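# Seat the L-shaped part in its matching pocket

## Task

Place the L-shaped part so it lies flat against the floor of the pocket shaped to fit it. It must stay there by itself once the robot lets go, and nothing the robot is in contact with at the end may drop or sag when released.

## Robot and tools

Robot: two Kinova Gen3 seven-joint arms, left_arm and right_arm, each with a Robotiq 2F-85 parallel gripper and a wrist camera. The names are labels, not image sides. In the shared scene frame the origin sits on the table top between the arms, +x points out over the table, +z up, and left_arm is on the +y side. Base positions: left_arm (-0.052, +0.315, 0) m, quat_wxyz (+1.000, 0, 0, +0.002); right_arm (-0.038, -0.358, 0) m, quat_wxyz (+0.995, 0, 0, +0.101).

Tools:
- execute_actions {"actions": [...], "pictures": bool}. The list holds zero or one item. An empty list only reports the state. {"steps": N} with no rows is a wait of N control steps (1 to 300, each 1/30 s), counted from the previous result. {"rows": [...], "steps": N} is a motion of at most 15 steps (default 15) with 1 to 15 rows; row k is used on step k and the final row is reused for any remaining steps. A refused call moves nothing. Camera pictures are attached unless pictures is false.
- zoom_image {"camera", "region": [x0, y0, x1, y1]}: magnifies part of the newest image from cam_high, cam_low, cam_left_wrist or cam_right_wrist; pixel coordinates from the top-left corner, region no bigger than 504 x 504.
- show_instructions {}: shows the reference picture(s) of the part and tray. Moves nothing.
- read_manual {"section": "licences"}: licence texts only.
- finished_scene {"scene": n}: closes the current scene (give its number) and reports success; irreversible. Answering without any tool call ends everything.

Row layout: always 18 numbers, a single list covering both arms. First left_arm: 7 absolute joint target angles in radians (waist, shoulder, upper arm roll, elbow, forearm roll, wrist pitch, wrist roll, the same order as the Joint positions printout), then gripper position, then gripper speed. Then the same 9 for right_arm. These are targets, not offsets. Stated joint ranges: waist, upper arm roll, forearm roll and wrist roll -69.115 to 69.115; shoulder -2.250 to 2.250; elbow -2.580 to 2.580; wrist pitch -2.100 to 2.100. A target beyond a range end by more than 0.013 rad, and farther out than the current angle, gets the call refused. Real ends may differ from the stated ones by up to 0.013 rad; a target past the real end is clipped and the result notes "joint sent to its limit" (possibly about an earlier, still-running move). No such note does not prove there is room.

Gripper numbers, both in [-1, 1]: position +1 = fully open (85 mm), 0 ≈ 41 mm, pads touch near -0.8, and -1 closes until blocked. Speed scales the opening rate: about 20 mm/s at -1, 85 at 0, 150 at +1. Grip force is not selectable; a full close gives roughly 190 to 235 N per pad. For a firm grip send -1 and keep sending it. For a gentle grip open, then command a position just under the object's width. To release, command something wider than the object. To keep one arm's gripper unchanged, repeat its previous two numbers; 0 is itself an order. position_measured_pct ≈ 50 − 50 × actual position, so 0 means fully open; stopping short of the command below about 90 means something is held or blocking, about 90 or more means the pads closed on nothing or something very thin.

Geometry: end_effector_position is the point midway between closed pads. Fingers extend along the gripper +z, close along its y. Fingertips reach about 19 mm past that point when closed and 6 mm when open, and move about 13 mm further out while closing, so keep that clearance above surfaces. Printed hand positions can be off, more so far from the base.

Motion: joints are speed- and acceleration-limited and finish together; a reversal stops them together. Each step, the commanded target stays within 0.304 rad (first four joints) or 0.266 rad (last three) of the measured angle, and all targets are pulled back if they would move the hand more than 70 mm. Long moves may not be complete when the result arrives. Between calls the arms keep heading for the last row sent until they nearly stop or a step is HELD; after that only a new action moves them on.

Result lines: per-arm end_effector_position (m) and end_effector_quat_wxyz; Joint positions and Joint velocities blocks (rad, rad/s); position_measured_pct; HELD marks steps where some of your row was not applied; "joint command not followed" means a clearance check altered or blocked joint targets while the rest of the row still ran; MOTOR HOT above 60 °C; OVER-TEMPERATURE FAULT at 75 °C, when that arm brakes weakly and sags; TORQUE FAULT when contact torque reaches a load limit (50.2 N m for the first four joints, 31.6 N m for the last three, held weight included), freezing that arm 10 s and dropping the rest of the call.

Cameras: cam_high, cam_low, cam_left_wrist, cam_right_wrist, each 896x504.

Avoid: dropping or knocking anything off the table, slamming, hard pushes into the table or tray, arms colliding or pressing together, and holding loads for long (motors heat). Expect occasional small tugs on a held part or nudges to loose objects. Before finishing, open the gripper, back away and confirm the part rests flat in the pocket on its own.

Each tool is called after ">>>" as name(argument=value, ...), one argument or row to a line, values as JSON.

Reference images:

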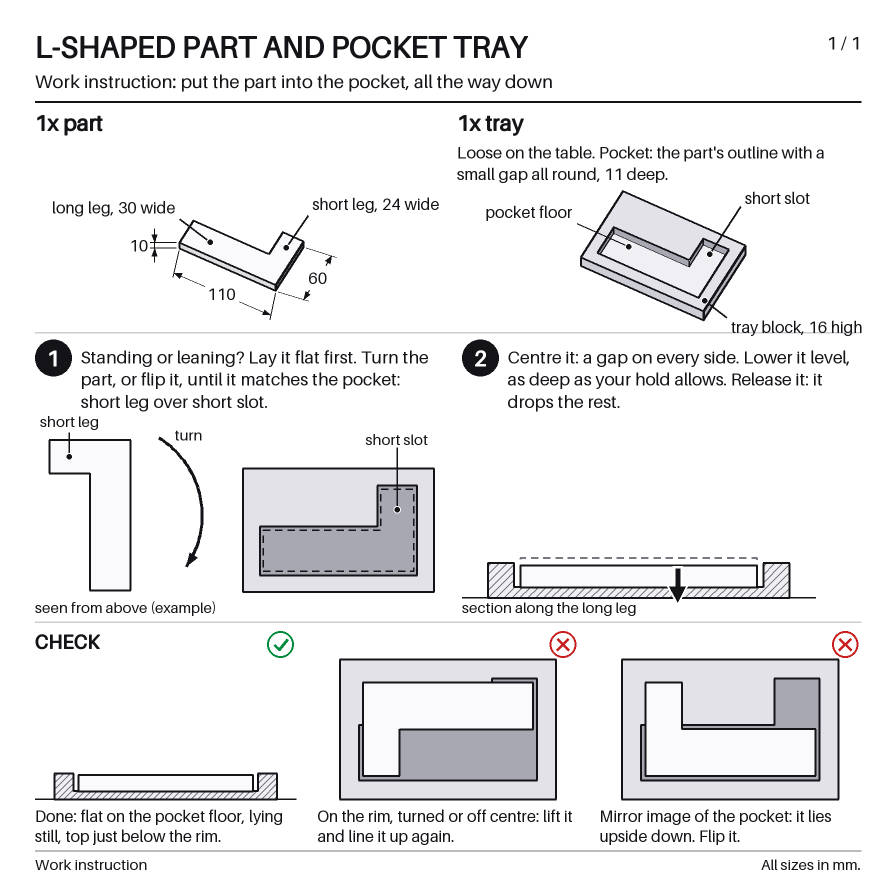

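## Session

>>> execute_actions(
  actions=[],
)

Scene clock: 0.00 s of 4530.00 s.
left_arm: end_effector_position=(+0.4567, +0.5922, +0.3867) position_measured_pct=0.0 end_effector_quat_wxyz=(+0.014, +0.846, +0.504, +0.171) | right_arm: end_effector_position=(+0.1445, -0.9080, +0.1844) position_measured_pct=0.0 end_effector_quat_wxyz=(+0.309, +0.801, +0.425, -0.287)
Joint positions: left_arm=[-0.897  0.425  0.58   1.18  -0.259  1.256 -0.862] | right_arm=[ 0.409  0.813  1.028  2.     0.277  0.066 -0.017]
Joint velocities: left_arm=[ 0.     0.     0.    -0.001 -0.     0.     0.   ] | right_arm=[ 0.001  0.     0.002  0.     0.001 -0.001  0.001]
Motor temperatures (°C, as the motors report them): left_arm=[29 27 25 28 33 34 31] | right_arm=[25 28 28 30 35 34 37]

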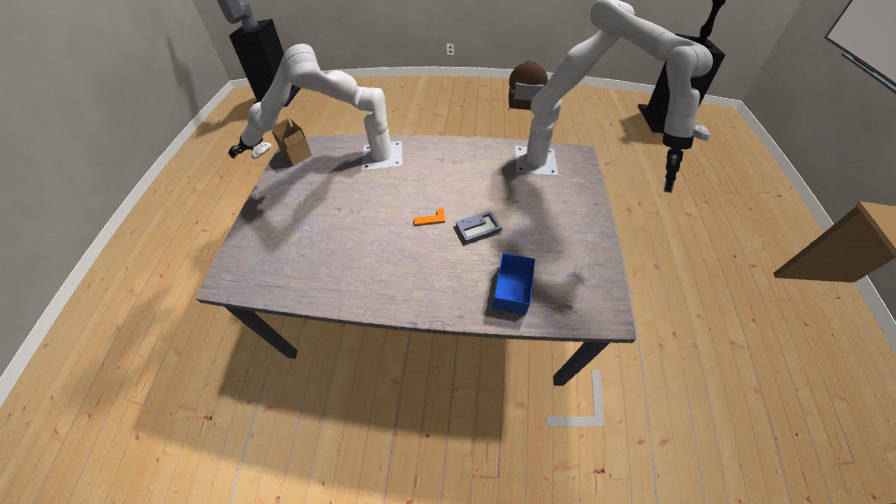

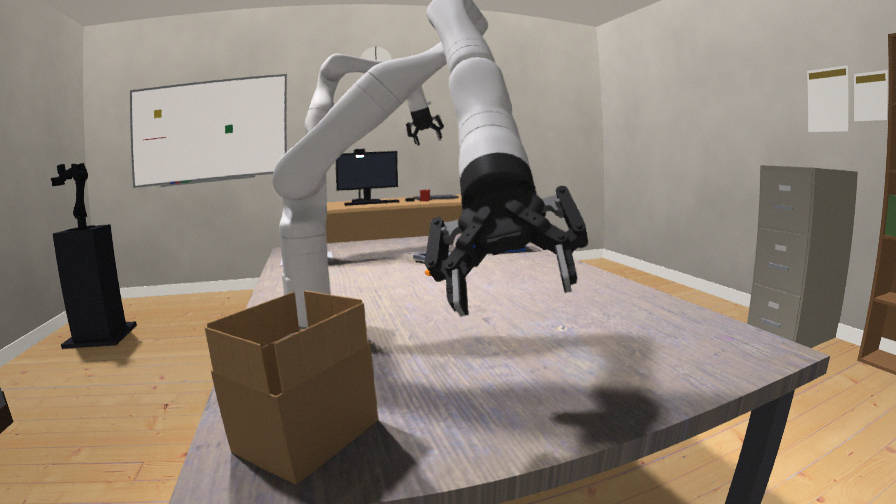

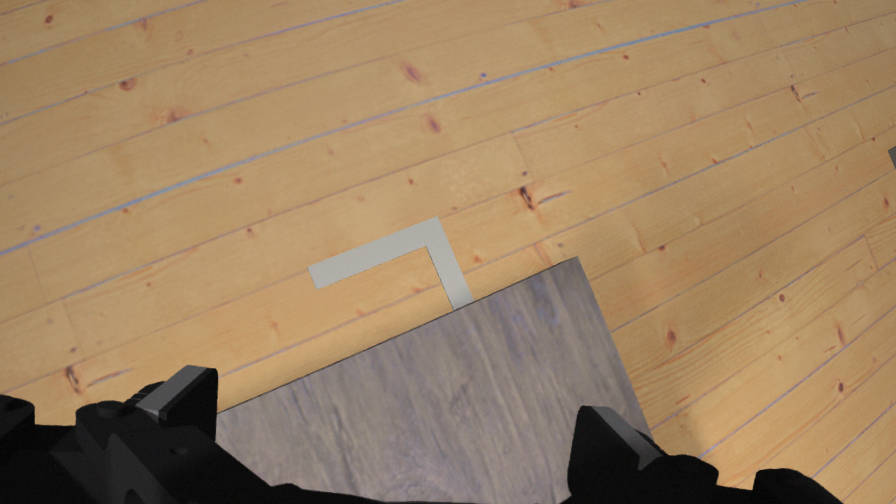

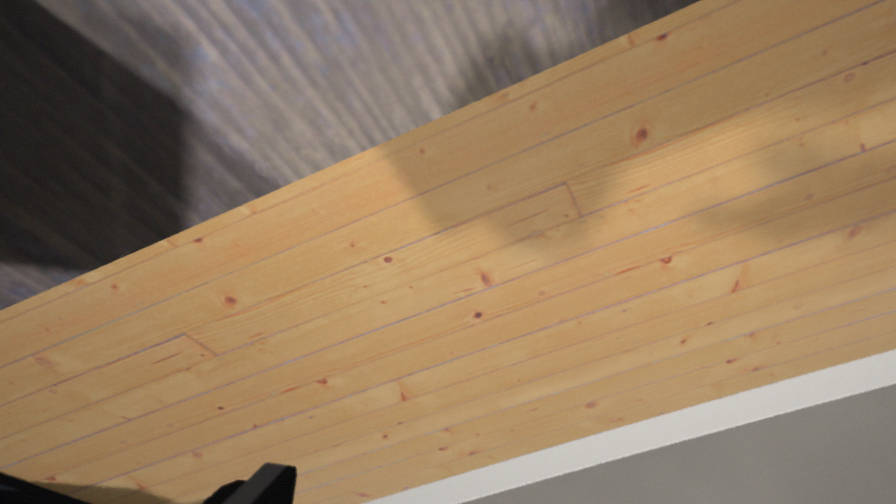

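>>> zoom_image(
  camera="cam_high",
  region=[400, 190, 520, 258],
)

Region (400, 190, 520, 258) of cam_high's 896x504 image, scaled by 4.200, with more detail than that image has; it fills the top 286 rows of this view, and the rest is white.

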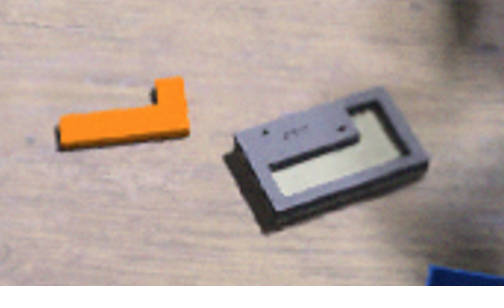

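>>> execute_actions(
  actions=[
    {"rows":[[0.93,0.591,0,1.215,0,1.335,-0.64,1,0,0.409,0.813,1.028,2,0.277,0.066,-0.017,1,0]]},
  ],
  pictures=false,
)

>>> execute_actions(
  actions=[
    {"steps":150},
  ],
)

Scene clock: 8.23 s of 4530.00 s.
left_arm: end_effector_position=(+0.4722, +0.4789, +0.2703) position_measured_pct=0.0 end_effector_quat_wxyz=(+0.028, +0.822, +0.569, +0.020) | right_arm: end_effector_position=(+0.1447, -0.9082, +0.1845) position_measured_pct=0.0 end_effector_quat_wxyz=(+0.309, +0.801, +0.425, -0.287)
Joint positions: left_arm=[-0.459  0.563  0.162  1.209 -0.044  1.321 -0.677] | right_arm=[ 0.409  0.813  1.028  2.     0.277  0.066 -0.017]
Joint velocities: left_arm=[ 1.242  0.174 -1.082  0.045  0.283  0.086  0.238] | right_arm=[ 0.     0.    -0.     0.     0.001 -0.     0.   ]
Motor temperatures (°C, as the motors report them): left_arm=[29 28 25 28 33 34 31] | right_arm=[25 28 28 30 35 34 37]
Steps of this call (steps 1 to 90: nothing new was sent; then 4.73 s passed at rest; steps 91 to 105: all 15 steps of this action). Readings (joint positions | what the end effector reports):
91: left_arm=[-0.896 0.426 0.580 1.180 -0.259 1.256 -0.861] | right_arm=[0.409 0.813 1.028 2.000 0.277 0.066 -0.017] | left_arm position_measured_pct=0.0 | right_arm position_measured_pct=0.0
92: left_arm=[-0.890 0.429 0.575 1.180 -0.255 1.257 -0.858] | right_arm=[0.409 0.813 1.028 2.000 0.277 0.066 -0.017] | left_arm position_measured_pct=0.0 | right_arm position_measured_pct=0.0
94: left_arm=[-0.860 0.444 0.550 1.182 -0.234 1.263 -0.840] | right_arm=[0.409 0.813 1.028 2.000 0.277 0.066 -0.017] | left_arm position_measured_pct=0.0 | right_arm position_measured_pct=0.0
98: left_arm=[-0.745 0.496 0.439 1.193 -0.152 1.288 -0.770] | right_arm=[0.409 0.813 1.028 2.000 0.277 0.066 -0.017] | left_arm position_measured_pct=0.0 | right_arm position_measured_pct=0.0
105: the state above

Scene clock: 13.23 s of 4530.00 s.
left_arm: end_effector_position=(+0.2527, -0.1312, +0.2496) position_measured_pct=0.0 end_effector_quat_wxyz=(+0.000, +1.000, +0.003, +0.000) | right_arm: end_effector_position=(+0.1447, -0.9082, +0.1845) position_measured_pct=0.0 end_effector_quat_wxyz=(+0.309, +0.801, +0.425, -0.287)
Joint positions: left_arm=[ 0.93   0.591 -0.     1.215 -0.     1.335 -0.64 ] | right_arm=[ 0.409  0.813  1.028  2.     0.277  0.066 -0.017]
Joint velocities: left_arm=[ 0.     0.    -0.    -0.    -0.     0.001 -0.   ] | right_arm=[ 0.001  0.    -0.    -0.     0.    -0.001  0.   ]
Motor temperatures (°C, as the motors report them): left_arm=[29 28 25 28 33 34 31] | right_arm=[25 28 28 30 35 34 37]
Steps of this call (steps 1 to 75: the robot went on to your last target; steps 76 to 140: nothing new was sent; then 0.33 s passed at rest). Readings (joint positions | what the end effector reports):
1: left_arm=[-0.419 0.568 0.129 1.211 -0.036 1.324 -0.670] | right_arm=[0.409 0.813 1.028 2.000 0.277 0.066 -0.017] | left_arm position_measured_pct=0.0 | right_arm position_measured_pct=0.0
2: left_arm=[-0.382 0.572 0.101 1.212 -0.029 1.326 -0.665] | right_arm=[0.409 0.813 1.028 2.000 0.277 0.066 -0.017] | left_arm position_measured_pct=0.0 | right_arm position_measured_pct=0.0
4: left_arm=[-0.315 0.578 0.062 1.213 -0.021 1.329 -0.657] | right_arm=[0.409 0.813 1.028 2.000 0.277 0.066 -0.017] | left_arm position_measured_pct=0.0 | right_arm position_measured_pct=0.0
8: left_arm=[-0.191 0.584 0.034 1.214 -0.012 1.331 -0.650] | right_arm=[0.409 0.813 1.028 2.000 0.277 0.066 -0.017] | left_arm position_measured_pct=0.0 | right_arm position_measured_pct=0.0
140: the state above
All arms were judged still, so your last target was given up. Only a new action makes them travel on or press farther. Fingers that are still opening or closing keep moving.

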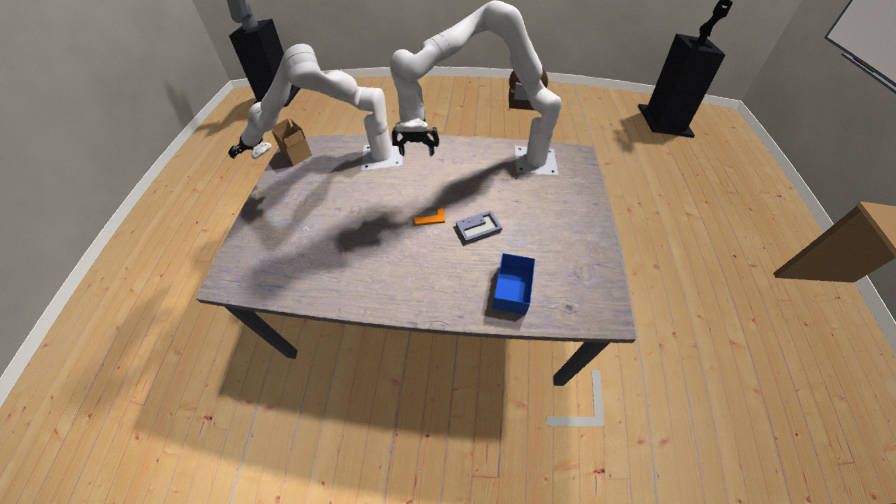

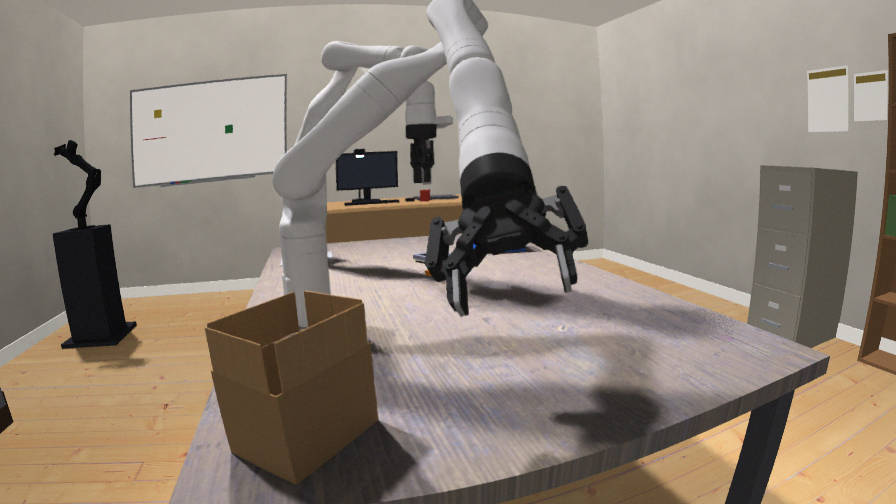

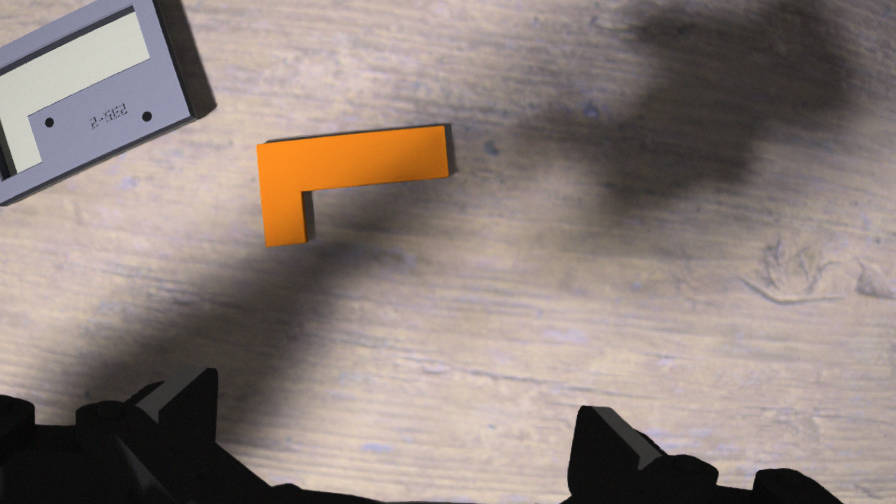

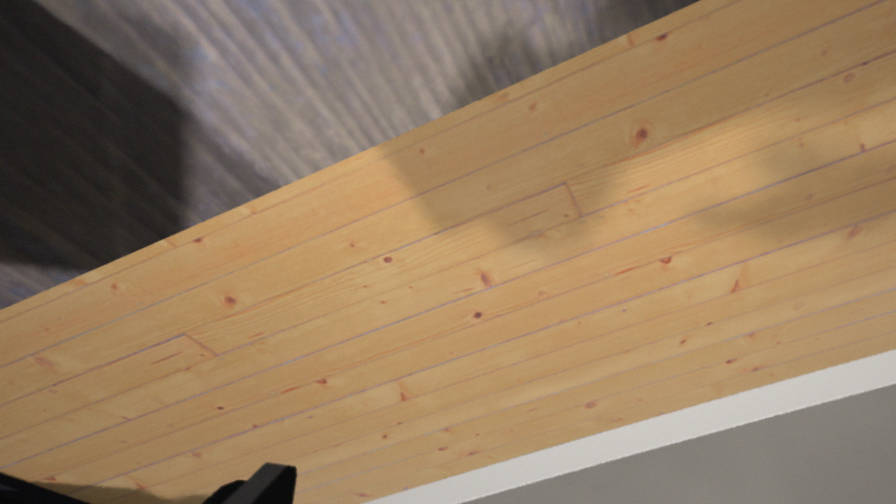

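>>> execute_actions(
  actions=[
    {"rows":[[0.831,0.786,0,1.358,0,0.998,-2.12,1,0,0.409,0.813,1.028,2,0.277,0.066,-0.017,1,0]]},
  ],
  pictures=false,
)

>>> execute_actions(
  actions=[
    {"steps":70},
  ],
)

Scene clock: 19.13 s of 4530.00 s.
left_arm: end_effector_position=(+0.3051, -0.1173, +0.1145) position_measured_pct=0.0 end_effector_quat_wxyz=(-0.001, +0.982, -0.186, -0.001) | right_arm: end_effector_position=(+0.1447, -0.9082, +0.1845) position_measured_pct=0.0 end_effector_quat_wxyz=(+0.309, +0.801, +0.425, -0.287)
Joint positions: left_arm=[ 0.841  0.767 -0.     1.345 -0.     1.032 -1.11 ] | right_arm=[ 0.409  0.813  1.028  2.     0.277  0.066 -0.017]
Joint velocities: left_arm=[-0.062  0.121  0.002  0.087  0.    -0.226 -1.216] | right_arm=[ 0.    -0.    -0.001  0.     0.    -0.    -0.   ]
Motor temperatures (°C, as the motors report them): left_arm=[29 28 25 28 33 34 31] | right_arm=[25 28 28 30 35 34 37]
Steps of this call (steps 1 to 90: nothing new was sent; then 2.40 s passed at rest; steps 91 to 105: all 15 steps of this action). Readings (joint positions | what the end effector reports):
91: left_arm=[0.929 0.592 0.000 1.215 0.000 1.334 -0.641] | right_arm=[0.409 0.813 1.028 2.000 0.277 0.066 -0.017] | left_arm position_measured_pct=0.0 | right_arm position_measured_pct=0.0
92: left_arm=[0.927 0.597 0.001 1.218 0.000 1.328 -0.646] | right_arm=[0.409 0.813 1.028 2.000 0.277 0.066 -0.017] | left_arm position_measured_pct=0.0 | right_arm position_measured_pct=0.0
94: left_arm=[0.913 0.624 0.002 1.236 0.001 1.294 -0.681] | right_arm=[0.409 0.813 1.028 2.000 0.277 0.066 -0.017] | left_arm position_measured_pct=0.0 | right_arm position_measured_pct=0.0
98: left_arm=[0.872 0.705 -0.000 1.297 -0.000 1.155 -0.825] | right_arm=[0.409 0.813 1.028 2.000 0.277 0.066 -0.017] | left_arm position_measured_pct=0.0 | right_arm position_measured_pct=0.0
105: the state above

Scene clock: 21.47 s of 4530.00 s.
left_arm: end_effector_position=(+0.3099, -0.1146, +0.1004) position_measured_pct=0.0 end_effector_quat_wxyz=(-0.000, +0.773, -0.635, -0.000) | right_arm: end_effector_position=(+0.1447, -0.9082, +0.1845) position_measured_pct=0.0 end_effector_quat_wxyz=(+0.309, +0.801, +0.425, -0.287)
Joint positions: left_arm=[ 0.831  0.786  0.     1.358  0.     0.998 -2.12 ] | right_arm=[ 0.409  0.813  1.028  2.     0.277  0.066 -0.017]
Joint velocities: left_arm=[-0.001 -0.001 -0.     0.    -0.     0.001 -0.   ] | right_arm=[-0. -0.  0.  0.  0. -0. -0.]
Motor temperatures (°C, as the motors report them): left_arm=[29 28 25 28 33 34 31] | right_arm=[25 28 28 30 35 34 37]
Steps of this call (steps 1 to 45: the robot went on to your last target; steps 46 to 70: nothing new was sent). Readings (joint positions | what the end effector reports):
1: left_arm=[0.839 0.771 -0.000 1.348 -0.000 1.025 -1.150] | right_arm=[0.409 0.813 1.028 2.000 0.277 0.066 -0.017] | left_arm position_measured_pct=0.0 | right_arm position_measured_pct=0.0
2: left_arm=[0.837 0.774 -0.000 1.350 -0.000 1.020 -1.191] | right_arm=[0.409 0.813 1.028 2.000 0.277 0.066 -0.017] | left_arm position_measured_pct=0.0 | right_arm position_measured_pct=0.0
4: left_arm=[0.835 0.778 -0.000 1.353 -0.000 1.012 -1.272] | right_arm=[0.409 0.813 1.028 2.000 0.277 0.066 -0.017] | left_arm position_measured_pct=0.0 | right_arm position_measured_pct=0.0
8: left_arm=[0.833 0.783 -0.000 1.356 -0.000 1.004 -1.435] | right_arm=[0.409 0.813 1.028 2.000 0.277 0.066 -0.017] | left_arm position_measured_pct=0.0 | right_arm position_measured_pct=0.0
70: the state above
All arms were judged still, so your last target was given up. Only a new action makes them travel on or press farther. Fingers that are still opening or closing keep moving.

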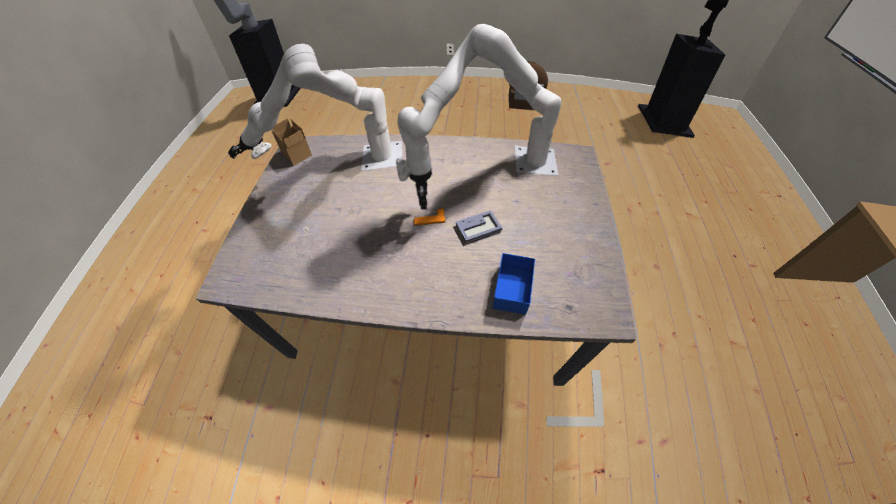

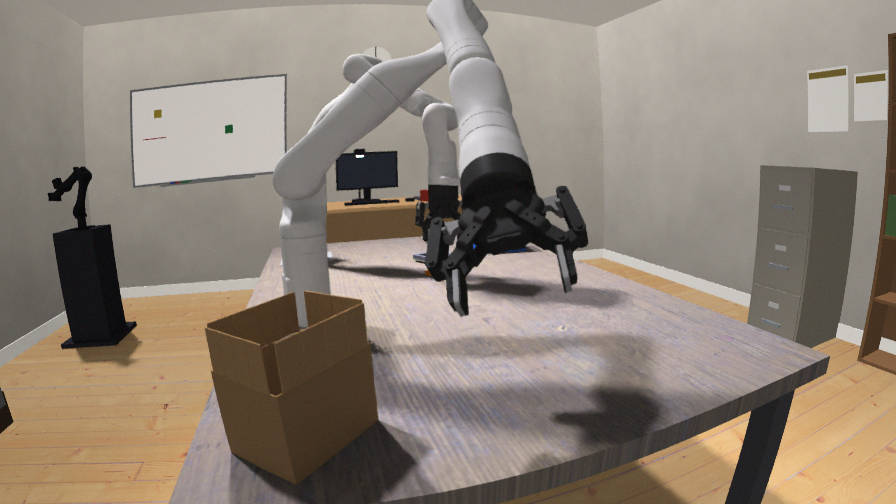

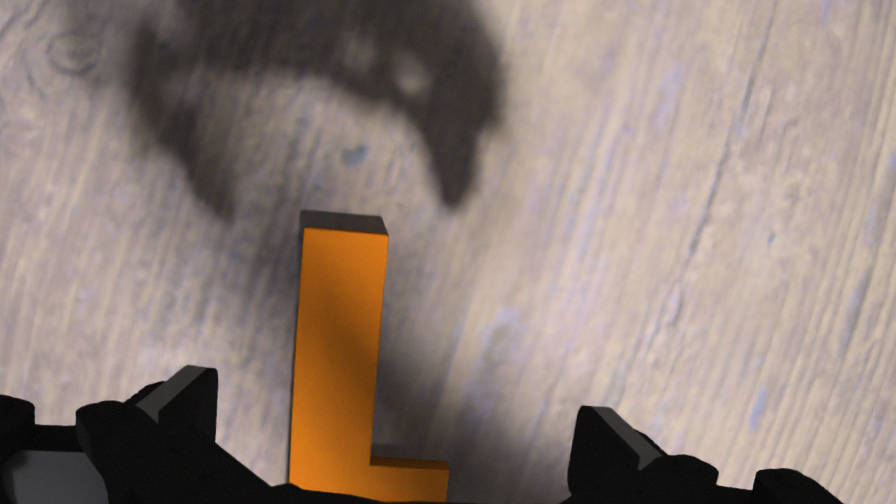

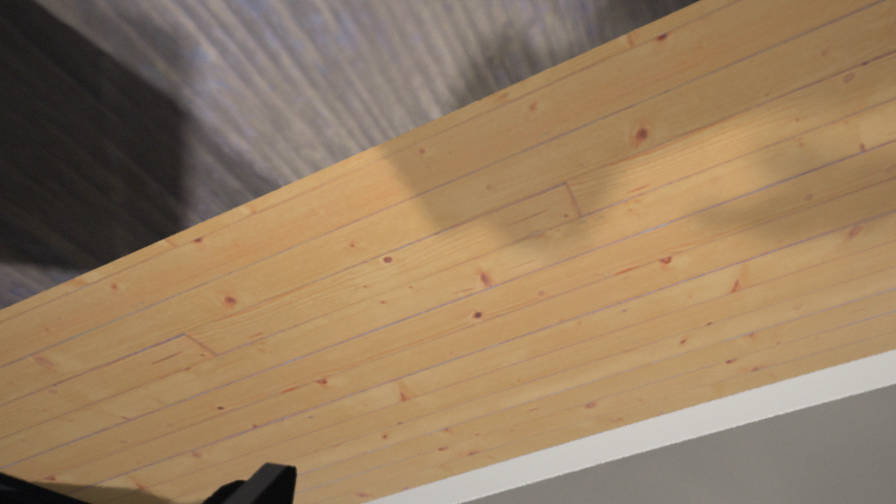

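>>> execute_actions(
  actions=[
    {"rows":[[0.781,0.786,0,1.358,0,0.998,-2.17,0.5,0,0.409,0.813,1.028,2,0.277,0.066,-0.017,1,0]]},
  ],
  pictures=false,
)

>>> execute_actions(
  actions=[
    {"rows":[[0.781,0.903,0,1.413,0,0.826,-2.17,0.5,0,0.409,0.813,1.028,2,0.277,0.066,-0.017,1,0]]},
  ],
  pictures=false,
)

>>> execute_actions(
  actions=[
    {"steps":30},
  ],
)

Scene clock: 28.30 s of 4530.00 s.
left_arm: end_effector_position=(+0.3308, -0.0961, +0.1004) position_measured_pct=25.0 end_effector_quat_wxyz=(-0.000, +0.772, -0.635, -0.000) | right_arm: end_effector_position=(+0.1447, -0.9082, +0.1845) position_measured_pct=0.0 end_effector_quat_wxyz=(+0.309, +0.801, +0.425, -0.287)
Joint positions: left_arm=[ 0.781  0.786 -0.     1.358 -0.     0.998 -2.17 ] | right_arm=[ 0.409  0.813  1.028  2.     0.277  0.066 -0.017]
Joint velocities: left_arm=[-0.003 -0.001 -0.001 -0.    -0.     0.002  0.   ] | right_arm=[-0.     0.    -0.001 -0.     0.    -0.    -0.   ]
Motor temperatures (°C, as the motors report them): left_arm=[29 28 25 28 33 34 31] | right_arm=[25 29 28 30 35 34 37]
Steps of this call (steps 1 to 90: nothing new was sent; then 3.33 s passed at rest; steps 91 to 105: all 15 steps of this action). Readings (joint positions | what the end effector reports):
91: left_arm=[0.830 0.786 0.000 1.358 0.000 0.998 -2.121] | right_arm=[0.409 0.813 1.028 2.000 0.277 0.066 -0.017] | left_arm position_measured_pct=0.0 | right_arm position_measured_pct=0.0
92: left_arm=[0.824 0.786 0.002 1.358 0.001 0.998 -2.125] | right_arm=[0.409 0.813 1.028 2.000 0.277 0.066 -0.017] | left_arm position_measured_pct=0.4 | right_arm position_measured_pct=0.0
94: left_arm=[0.799 0.786 0.003 1.358 0.001 0.998 -2.148] | right_arm=[0.409 0.813 1.028 2.000 0.277 0.066 -0.017] | left_arm position_measured_pct=4.4 | right_arm position_measured_pct=0.0
98: left_arm=[0.783 0.786 -0.002 1.358 -0.001 0.998 -2.170] | right_arm=[0.409 0.813 1.028 2.000 0.277 0.066 -0.017] | left_arm position_measured_pct=15.9 | right_arm position_measured_pct=0.0
105: the state above

Scene clock: 28.80 s of 4530.00 s.
left_arm: end_effector_position=(+0.3308, -0.0959, +0.0215) position_measured_pct=25.0 end_effector_quat_wxyz=(+0.000, +0.773, -0.635, +0.000) | right_arm: end_effector_position=(+0.1447, -0.9082, +0.1845) position_measured_pct=0.0 end_effector_quat_wxyz=(+0.309, +0.801, +0.425, -0.287)
Joint positions: left_arm=[ 0.781  0.902  0.     1.413  0.     0.826 -2.17 ] | right_arm=[ 0.409  0.813  1.028  2.     0.277  0.066 -0.017]
Joint velocities: left_arm=[-0.001  0.011  0.     0.001 -0.     0.001  0.   ] | right_arm=[-0.001  0.     0.     0.     0.001  0.001  0.001]
Motor temperatures (°C, as the motors report them): left_arm=[29 28 25 28 33 34 31] | right_arm=[25 29 28 30 35 34 37]
Steps of this call (steps 1 to 15: all 15 steps of this action). Readings (joint positions | what the end effector reports):
1: left_arm=[0.781 0.787 -0.000 1.358 -0.000 0.997 -2.170] | right_arm=[0.409 0.813 1.028 2.000 0.277 0.066 -0.017] | left_arm position_measured_pct=25.0 | right_arm position_measured_pct=0.0
2: left_arm=[0.781 0.792 0.000 1.360 -0.000 0.990 -2.170] | right_arm=[0.409 0.813 1.028 2.000 0.277 0.066 -0.017] | left_arm position_measured_pct=25.0 | right_arm position_measured_pct=0.0
4: left_arm=[0.781 0.820 0.000 1.371 0.000 0.953 -2.170] | right_arm=[0.409 0.813 1.028 2.000 0.277 0.066 -0.017] | left_arm position_measured_pct=25.0 | right_arm position_measured_pct=0.0
8: left_arm=[0.781 0.892 -0.000 1.408 -0.000 0.843 -2.170] | right_arm=[0.409 0.813 1.028 2.000 0.277 0.066 -0.017] | left_arm position_measured_pct=25.0 | right_arm position_measured_pct=0.0
15: the state above

Scene clock: 29.80 s of 4530.00 s.
left_arm: end_effector_position=(+0.3306, -0.0957, +0.0209) position_measured_pct=25.0 end_effector_quat_wxyz=(-0.000, +0.773, -0.635, -0.000) | right_arm: end_effector_position=(+0.1447, -0.9082, +0.1845) position_measured_pct=0.0 end_effector_quat_wxyz=(+0.309, +0.801, +0.425, -0.287)
Joint positions: left_arm=[ 0.781  0.903  0.     1.413  0.     0.826 -2.17 ] | right_arm=[ 0.409  0.813  1.028  2.     0.277  0.066 -0.017]
Joint velocities: left_arm=[-0.002  0.001  0.    -0.     0.    -0.001  0.   ] | right_arm=[-0.001 -0.    -0.001 -0.     0.     0.     0.001]
Motor temperatures (°C, as the motors report them): left_arm=[29 28 25 28 33 34 31] | right_arm=[25 29 28 30 35 34 37]
Steps of this call (steps 1 to 15: the robot went on to your last target; steps 16 to 30: nothing new was sent). Readings (joint positions | what the end effector reports):
1: left_arm=[0.781 0.902 0.000 1.413 0.000 0.826 -2.170] | right_arm=[0.409 0.813 1.028 2.000 0.277 0.066 -0.017] | left_arm position_measured_pct=25.0 | right_arm position_measured_pct=0.0
2: left_arm=[0.781 0.902 0.000 1.413 0.000 0.826 -2.170] | right_arm=[0.409 0.813 1.028 2.000 0.277 0.066 -0.017] | left_arm position_measured_pct=25.0 | right_arm position_measured_pct=0.0
4: left_arm=[0.781 0.903 -0.000 1.413 -0.000 0.826 -2.170] | right_arm=[0.409 0.813 1.028 2.000 0.277 0.066 -0.017] | left_arm position_measured_pct=25.0 | right_arm position_measured_pct=0.0
8: left_arm=[0.781 0.903 -0.000 1.413 0.000 0.826 -2.170] | right_arm=[0.409 0.813 1.028 2.000 0.277 0.066 -0.017] | left_arm position_measured_pct=25.0 | right_arm position_measured_pct=0.0
30: the state above
All arms were judged still, so your last target was given up. Only a new action makes them travel on or press farther. Fingers that are still opening or closing keep moving.

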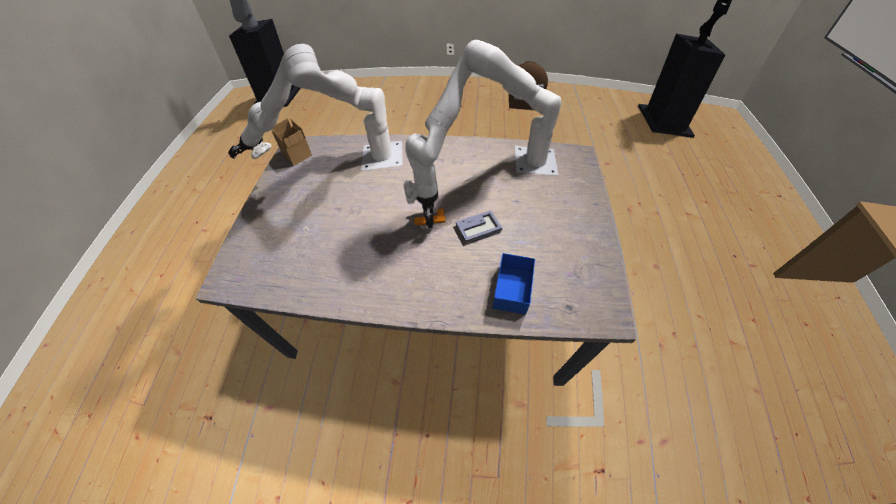

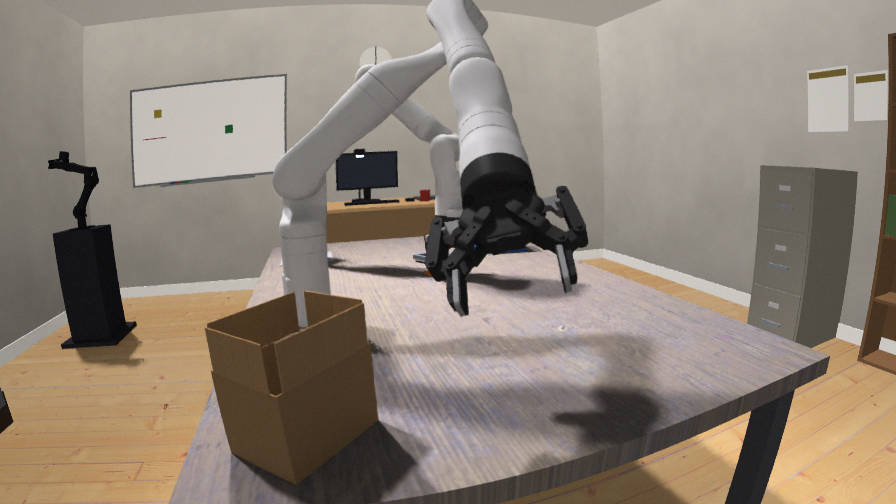

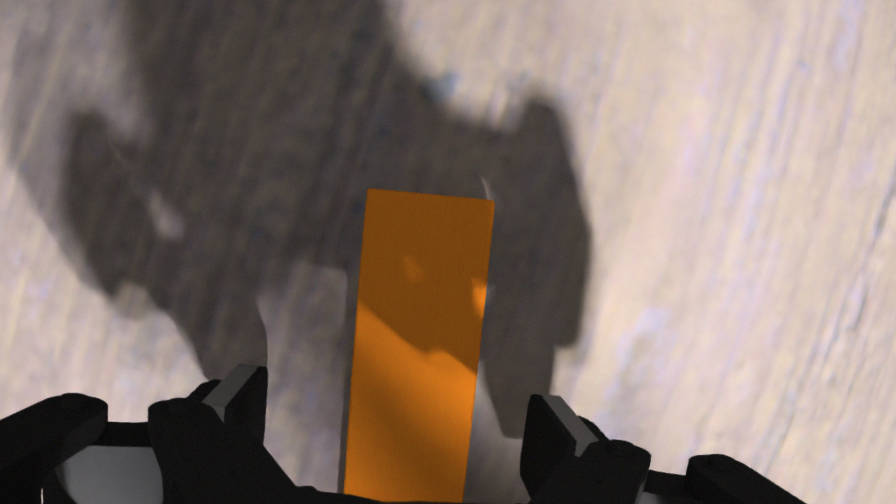

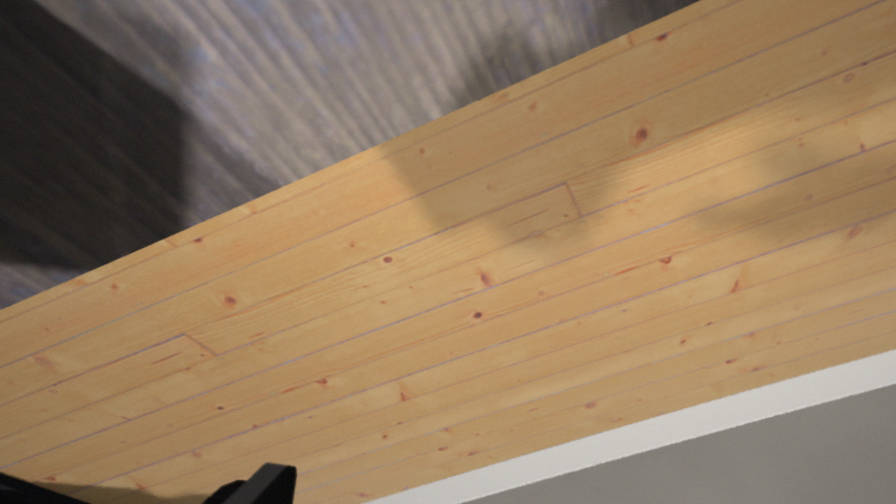

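>>> execute_actions(
  actions=[
    {"rows":[[0.781,0.903,0,1.413,0,0.826,-2.17,-1,0,0.409,0.813,1.028,2,0.277,0.066,-0.017,1,0]]},
  ],
  pictures=false,
)

>>> execute_actions(
  actions=[
    {"steps":10},
  ],
  pictures=false,
)

>>> execute_actions(
  actions=[
    {"rows":[[0.781,0.82,0,1.375,0,0.947,-2.17,-1,0,0.409,0.813,1.028,2,0.277,0.066,-0.017,1,0]]},
  ],
  pictures=false,
)

>>> execute_actions(
  actions=[
    {"rows":[[0.447,0.697,0,1.7245,0,0.72,-2.173,-1,0,0.409,0.813,1.028,2,0.277,0.066,-0.017,1,0]]},
  ],
  pictures=false,
)

>>> execute_actions(
  actions=[
    {"steps":30},
  ],
)

Scene clock: 36.37 s of 4530.00 s.
left_arm: end_effector_position=(+0.3308, -0.0959, +0.0212) position_measured_pct=61.5 end_effector_quat_wxyz=(+0.000, +0.773, -0.635, +0.000) | right_arm: end_effector_position=(+0.1447, -0.9082, +0.1845) position_measured_pct=0.0 end_effector_quat_wxyz=(+0.309, +0.801, +0.425, -0.287)
Joint positions: left_arm=[ 0.781  0.903  0.     1.413  0.     0.826 -2.17 ] | right_arm=[ 0.409  0.813  1.028  2.     0.277  0.066 -0.017]
Joint velocities: left_arm=[-0.    -0.009 -0.    -0.     0.     0.003  0.   ] | right_arm=[-0.001  0.     0.    -0.    -0.     0.    -0.   ]
Motor temperatures (°C, as the motors report them): left_arm=[29 29 25 28 33 34 31] | right_arm=[25 29 28 30 35 34 37]
Steps of this call (steps 1 to 90: nothing new was sent; then 3.07 s passed at rest; steps 91 to 105: all 15 steps of this action). Readings (joint positions | what the end effector reports):
91: left_arm=[0.781 0.903 0.000 1.413 0.000 0.826 -2.170] | right_arm=[0.409 0.813 1.028 2.000 0.277 0.066 -0.017] | left_arm position_measured_pct=25.0 | right_arm position_measured_pct=0.0
92: left_arm=[0.781 0.903 0.000 1.413 0.000 0.826 -2.170] | right_arm=[0.409 0.813 1.028 2.000 0.277 0.066 -0.017] | left_arm position_measured_pct=25.4 | right_arm position_measured_pct=0.0
94: left_arm=[0.781 0.903 0.000 1.413 0.000 0.826 -2.170] | right_arm=[0.409 0.813 1.028 2.000 0.277 0.066 -0.017] | left_arm position_measured_pct=29.4 | right_arm position_measured_pct=0.0
98: left_arm=[0.781 0.903 0.000 1.413 0.000 0.826 -2.170] | right_arm=[0.409 0.813 1.028 2.000 0.277 0.066 -0.017] | left_arm position_measured_pct=40.9 | right_arm position_measured_pct=0.0
105: the state above

Scene clock: 36.70 s of 4530.00 s.
left_arm: end_effector_position=(+0.3309, -0.0960, +0.0215) position_measured_pct=64.3 end_effector_quat_wxyz=(+0.000, +0.773, -0.635, +0.000) | right_arm: end_effector_position=(+0.1447, -0.9082, +0.1845) position_measured_pct=0.0 end_effector_quat_wxyz=(+0.309, +0.801, +0.425, -0.287)
Joint positions: left_arm=[ 0.781  0.902  0.     1.413  0.     0.826 -2.17 ] | right_arm=[ 0.409  0.813  1.028  2.     0.277  0.066 -0.017]
Joint velocities: left_arm=[ 0. -0. -0.  0.  0.  0.  0.] | right_arm=[ 0.001 -0.    -0.001  0.    -0.001 -0.    -0.   ]
Motor temperatures (°C, as the motors report them): left_arm=[29 29 25 28 33 34 31] | right_arm=[25 29 28 30 35 34 37]
Steps of this call (steps 1 to 10: the robot went on to your last target). Readings (joint positions | what the end effector reports):
1: left_arm=[0.781 0.902 0.000 1.413 0.000 0.826 -2.170] | right_arm=[0.409 0.813 1.028 2.000 0.277 0.066 -0.017] | left_arm position_measured_pct=62.7 | right_arm position_measured_pct=0.0
2: left_arm=[0.781 0.902 0.000 1.413 0.000 0.826 -2.170] | right_arm=[0.409 0.813 1.028 2.000 0.277 0.066 -0.017] | left_arm position_measured_pct=63.9 | right_arm position_measured_pct=0.0
4: left_arm=[0.781 0.902 0.000 1.413 0.000 0.826 -2.170] | right_arm=[0.409 0.813 1.028 2.000 0.277 0.066 -0.017] | left_arm position_measured_pct=64.3 | right_arm position_measured_pct=0.0
8: left_arm=[0.781 0.902 0.000 1.413 0.000 0.826 -2.170] | right_arm=[0.409 0.813 1.028 2.000 0.277 0.066 -0.017] | left_arm position_measured_pct=64.3 | right_arm position_measured_pct=0.0
10: the state above

Scene clock: 37.20 s of 4530.00 s.
left_arm: end_effector_position=(+0.3315, -0.0965, +0.0765) position_measured_pct=64.3 end_effector_quat_wxyz=(-0.000, +0.773, -0.635, -0.000) | right_arm: end_effector_position=(+0.1447, -0.9082, +0.1845) position_measured_pct=0.0 end_effector_quat_wxyz=(+0.309, +0.801, +0.425, -0.287)
Joint positions: left_arm=[ 0.781  0.821 -0.     1.375 -0.     0.947 -2.17 ] | right_arm=[ 0.409  0.813  1.028  2.     0.277  0.066 -0.017]
Joint velocities: left_arm=[ 0.    -0.005 -0.     0.001  0.    -0.001 -0.   ] | right_arm=[ 0.     0.    -0.     0.    -0.    -0.001 -0.   ]
Motor temperatures (°C, as the motors report them): left_arm=[29 29 25 28 33 34 31] | right_arm=[25 29 28 30 35 34 37]
Steps of this call (steps 1 to 15: all 15 steps of this action). Readings (joint positions | what the end effector reports):
1: left_arm=[0.781 0.901 0.000 1.412 0.000 0.827 -2.170] | right_arm=[0.409 0.813 1.028 2.000 0.277 0.066 -0.017] | left_arm position_measured_pct=64.3 | right_arm position_measured_pct=0.0
2: left_arm=[0.781 0.896 -0.000 1.411 0.000 0.834 -2.170] | right_arm=[0.409 0.813 1.028 2.000 0.277 0.066 -0.017] | left_arm position_measured_pct=64.3 | right_arm position_measured_pct=0.0
4: left_arm=[0.781 0.869 -0.000 1.400 -0.000 0.871 -2.170] | right_arm=[0.409 0.813 1.028 2.000 0.277 0.066 -0.017] | left_arm position_measured_pct=64.3 | right_arm position_measured_pct=0.0
8: left_arm=[0.781 0.823 0.000 1.375 0.000 0.944 -2.170] | right_arm=[0.409 0.813 1.028 2.000 0.277 0.066 -0.017] | left_arm position_measured_pct=64.3 | right_arm position_measured_pct=0.0
15: the state above

Scene clock: 37.70 s of 4530.00 s.
left_arm: end_effector_position=(+0.3697, +0.0746, +0.0607) position_measured_pct=64.3 end_effector_quat_wxyz=(-0.001, +0.860, -0.510, +0.000) | right_arm: end_effector_position=(+0.1447, -0.9082, +0.1845) position_measured_pct=0.0 end_effector_quat_wxyz=(+0.309, +0.801, +0.425, -0.287)
Joint positions: left_arm=[ 0.475  0.708 -0.002  1.695 -0.001  0.738 -2.173] | right_arm=[ 0.409  0.813  1.028  2.     0.277  0.066 -0.017]
Joint velocities: left_arm=[-0.433 -0.143 -0.027  0.511 -0.006 -0.316 -0.004] | right_arm=[ 0.    -0.    -0.001 -0.     0.001  0.    -0.   ]
Motor temperatures (°C, as the motors report them): left_arm=[29 29 25 28 33 34 31] | right_arm=[25 29 28 30 35 34 37]
Steps of this call (steps 1 to 15: all 15 steps of this action). Readings (joint positions | what the end effector reports):
1: left_arm=[0.780 0.820 0.000 1.376 0.000 0.946 -2.170] | right_arm=[0.409 0.813 1.028 2.000 0.277 0.066 -0.017] | left_arm position_measured_pct=64.3 | right_arm position_measured_pct=0.0
2: left_arm=[0.774 0.817 0.002 1.381 0.001 0.943 -2.170] | right_arm=[0.409 0.813 1.028 2.000 0.277 0.066 -0.017] | left_arm position_measured_pct=64.3 | right_arm position_measured_pct=0.0
4: left_arm=[0.747 0.805 0.004 1.407 0.001 0.924 -2.170] | right_arm=[0.409 0.813 1.028 2.000 0.277 0.066 -0.017] | left_arm position_measured_pct=64.3 | right_arm position_measured_pct=0.0
8: left_arm=[0.645 0.767 0.001 1.509 0.000 0.855 -2.171] | right_arm=[0.409 0.813 1.028 2.000 0.277 0.066 -0.017] | left_arm position_measured_pct=64.3 | right_arm position_measured_pct=0.0
15: the state above

Scene clock: 38.70 s of 4530.00 s.
left_arm: end_effector_position=(+0.3685, +0.0885, +0.0598) position_measured_pct=64.3 end_effector_quat_wxyz=(-0.000, +0.867, -0.499, +0.000) | right_arm: end_effector_position=(+0.1447, -0.9082, +0.1845) position_measured_pct=0.0 end_effector_quat_wxyz=(+0.309, +0.801, +0.425, -0.287)
Joint positions: left_arm=[ 0.447  0.697 -0.     1.724  0.     0.72  -2.173] | right_arm=[ 0.409  0.813  1.028  2.     0.277  0.066 -0.017]
Joint velocities: left_arm=[ 0.001 -0.    -0.    -0.     0.    -0.001  0.   ] | right_arm=[-0. -0. -0. -0. -0.  0. -0.]
Motor temperatures (°C, as the motors report them): left_arm=[29 29 25 28 33 34 31] | right_arm=[25 29 28 30 35 34 37]
Steps of this call (steps 1 to 30: the robot went on to your last target). Readings (joint positions | what the end effector reports):
1: left_arm=[0.463 0.704 -0.003 1.710 -0.001 0.729 -2.173] | right_arm=[0.409 0.813 1.028 2.000 0.277 0.066 -0.017] | left_arm position_measured_pct=64.3 | right_arm position_measured_pct=0.0
2: left_arm=[0.456 0.702 -0.003 1.718 -0.001 0.724 -2.173] | right_arm=[0.409 0.813 1.028 2.000 0.277 0.066 -0.017] | left_arm position_measured_pct=64.3 | right_arm position_measured_pct=0.0
4: left_arm=[0.452 0.700 -0.002 1.723 -0.000 0.721 -2.173] | right_arm=[0.409 0.813 1.028 2.000 0.277 0.066 -0.017] | left_arm position_measured_pct=64.3 | right_arm position_measured_pct=0.0
8: left_arm=[0.449 0.698 -0.000 1.724 0.000 0.720 -2.173] | right_arm=[0.409 0.813 1.028 2.000 0.277 0.066 -0.017] | left_arm position_measured_pct=64.3 | right_arm position_measured_pct=0.0
30: the state above
All arms were judged still, so your last target was given up. Only a new action makes them travel on or press farther. Fingers that are still opening or closing keep moving.

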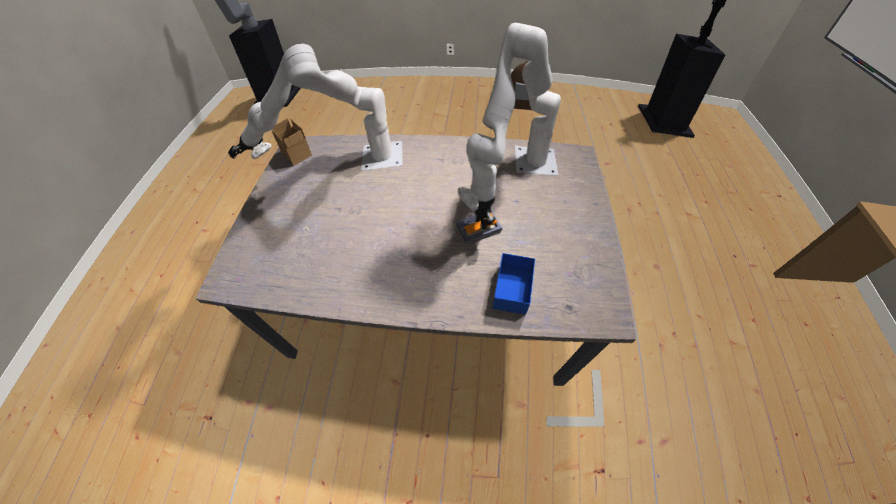

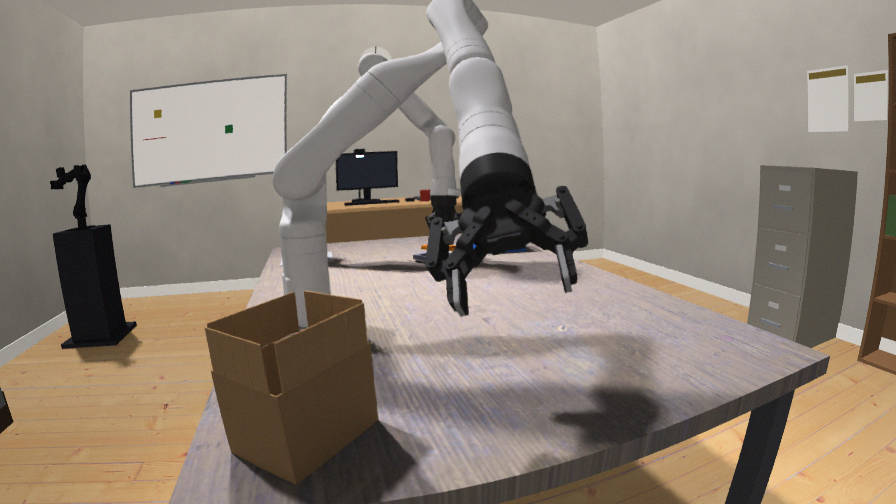

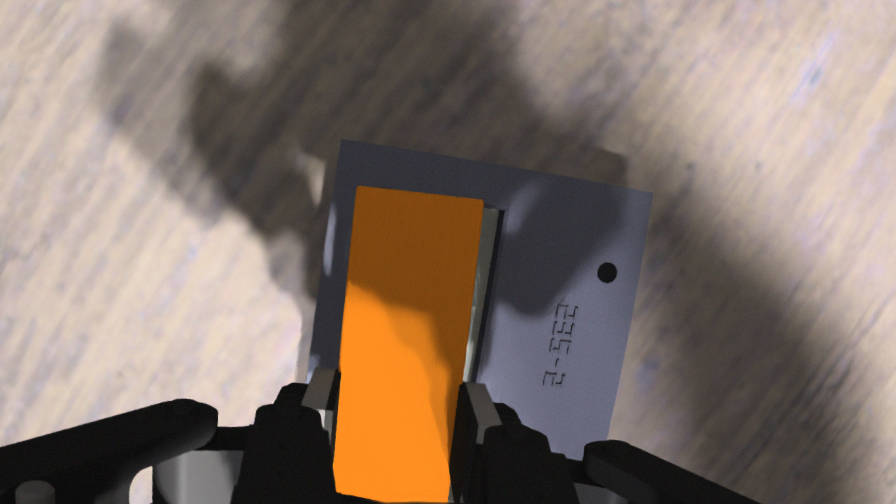

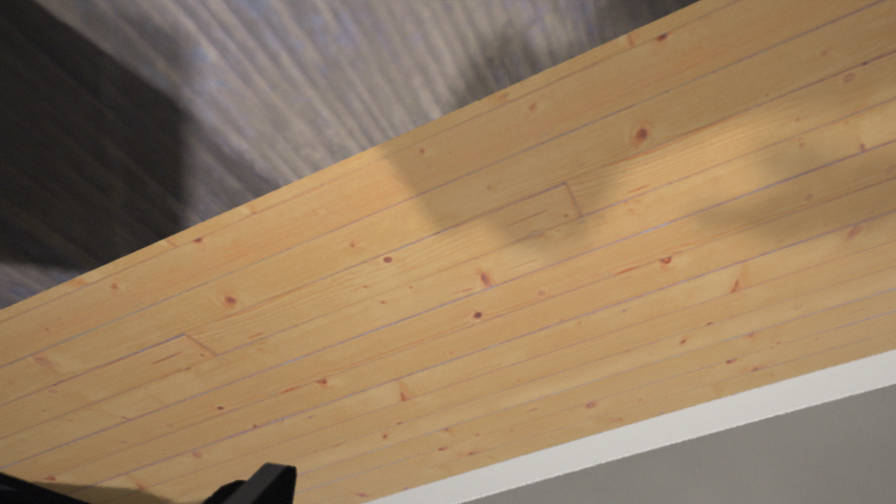

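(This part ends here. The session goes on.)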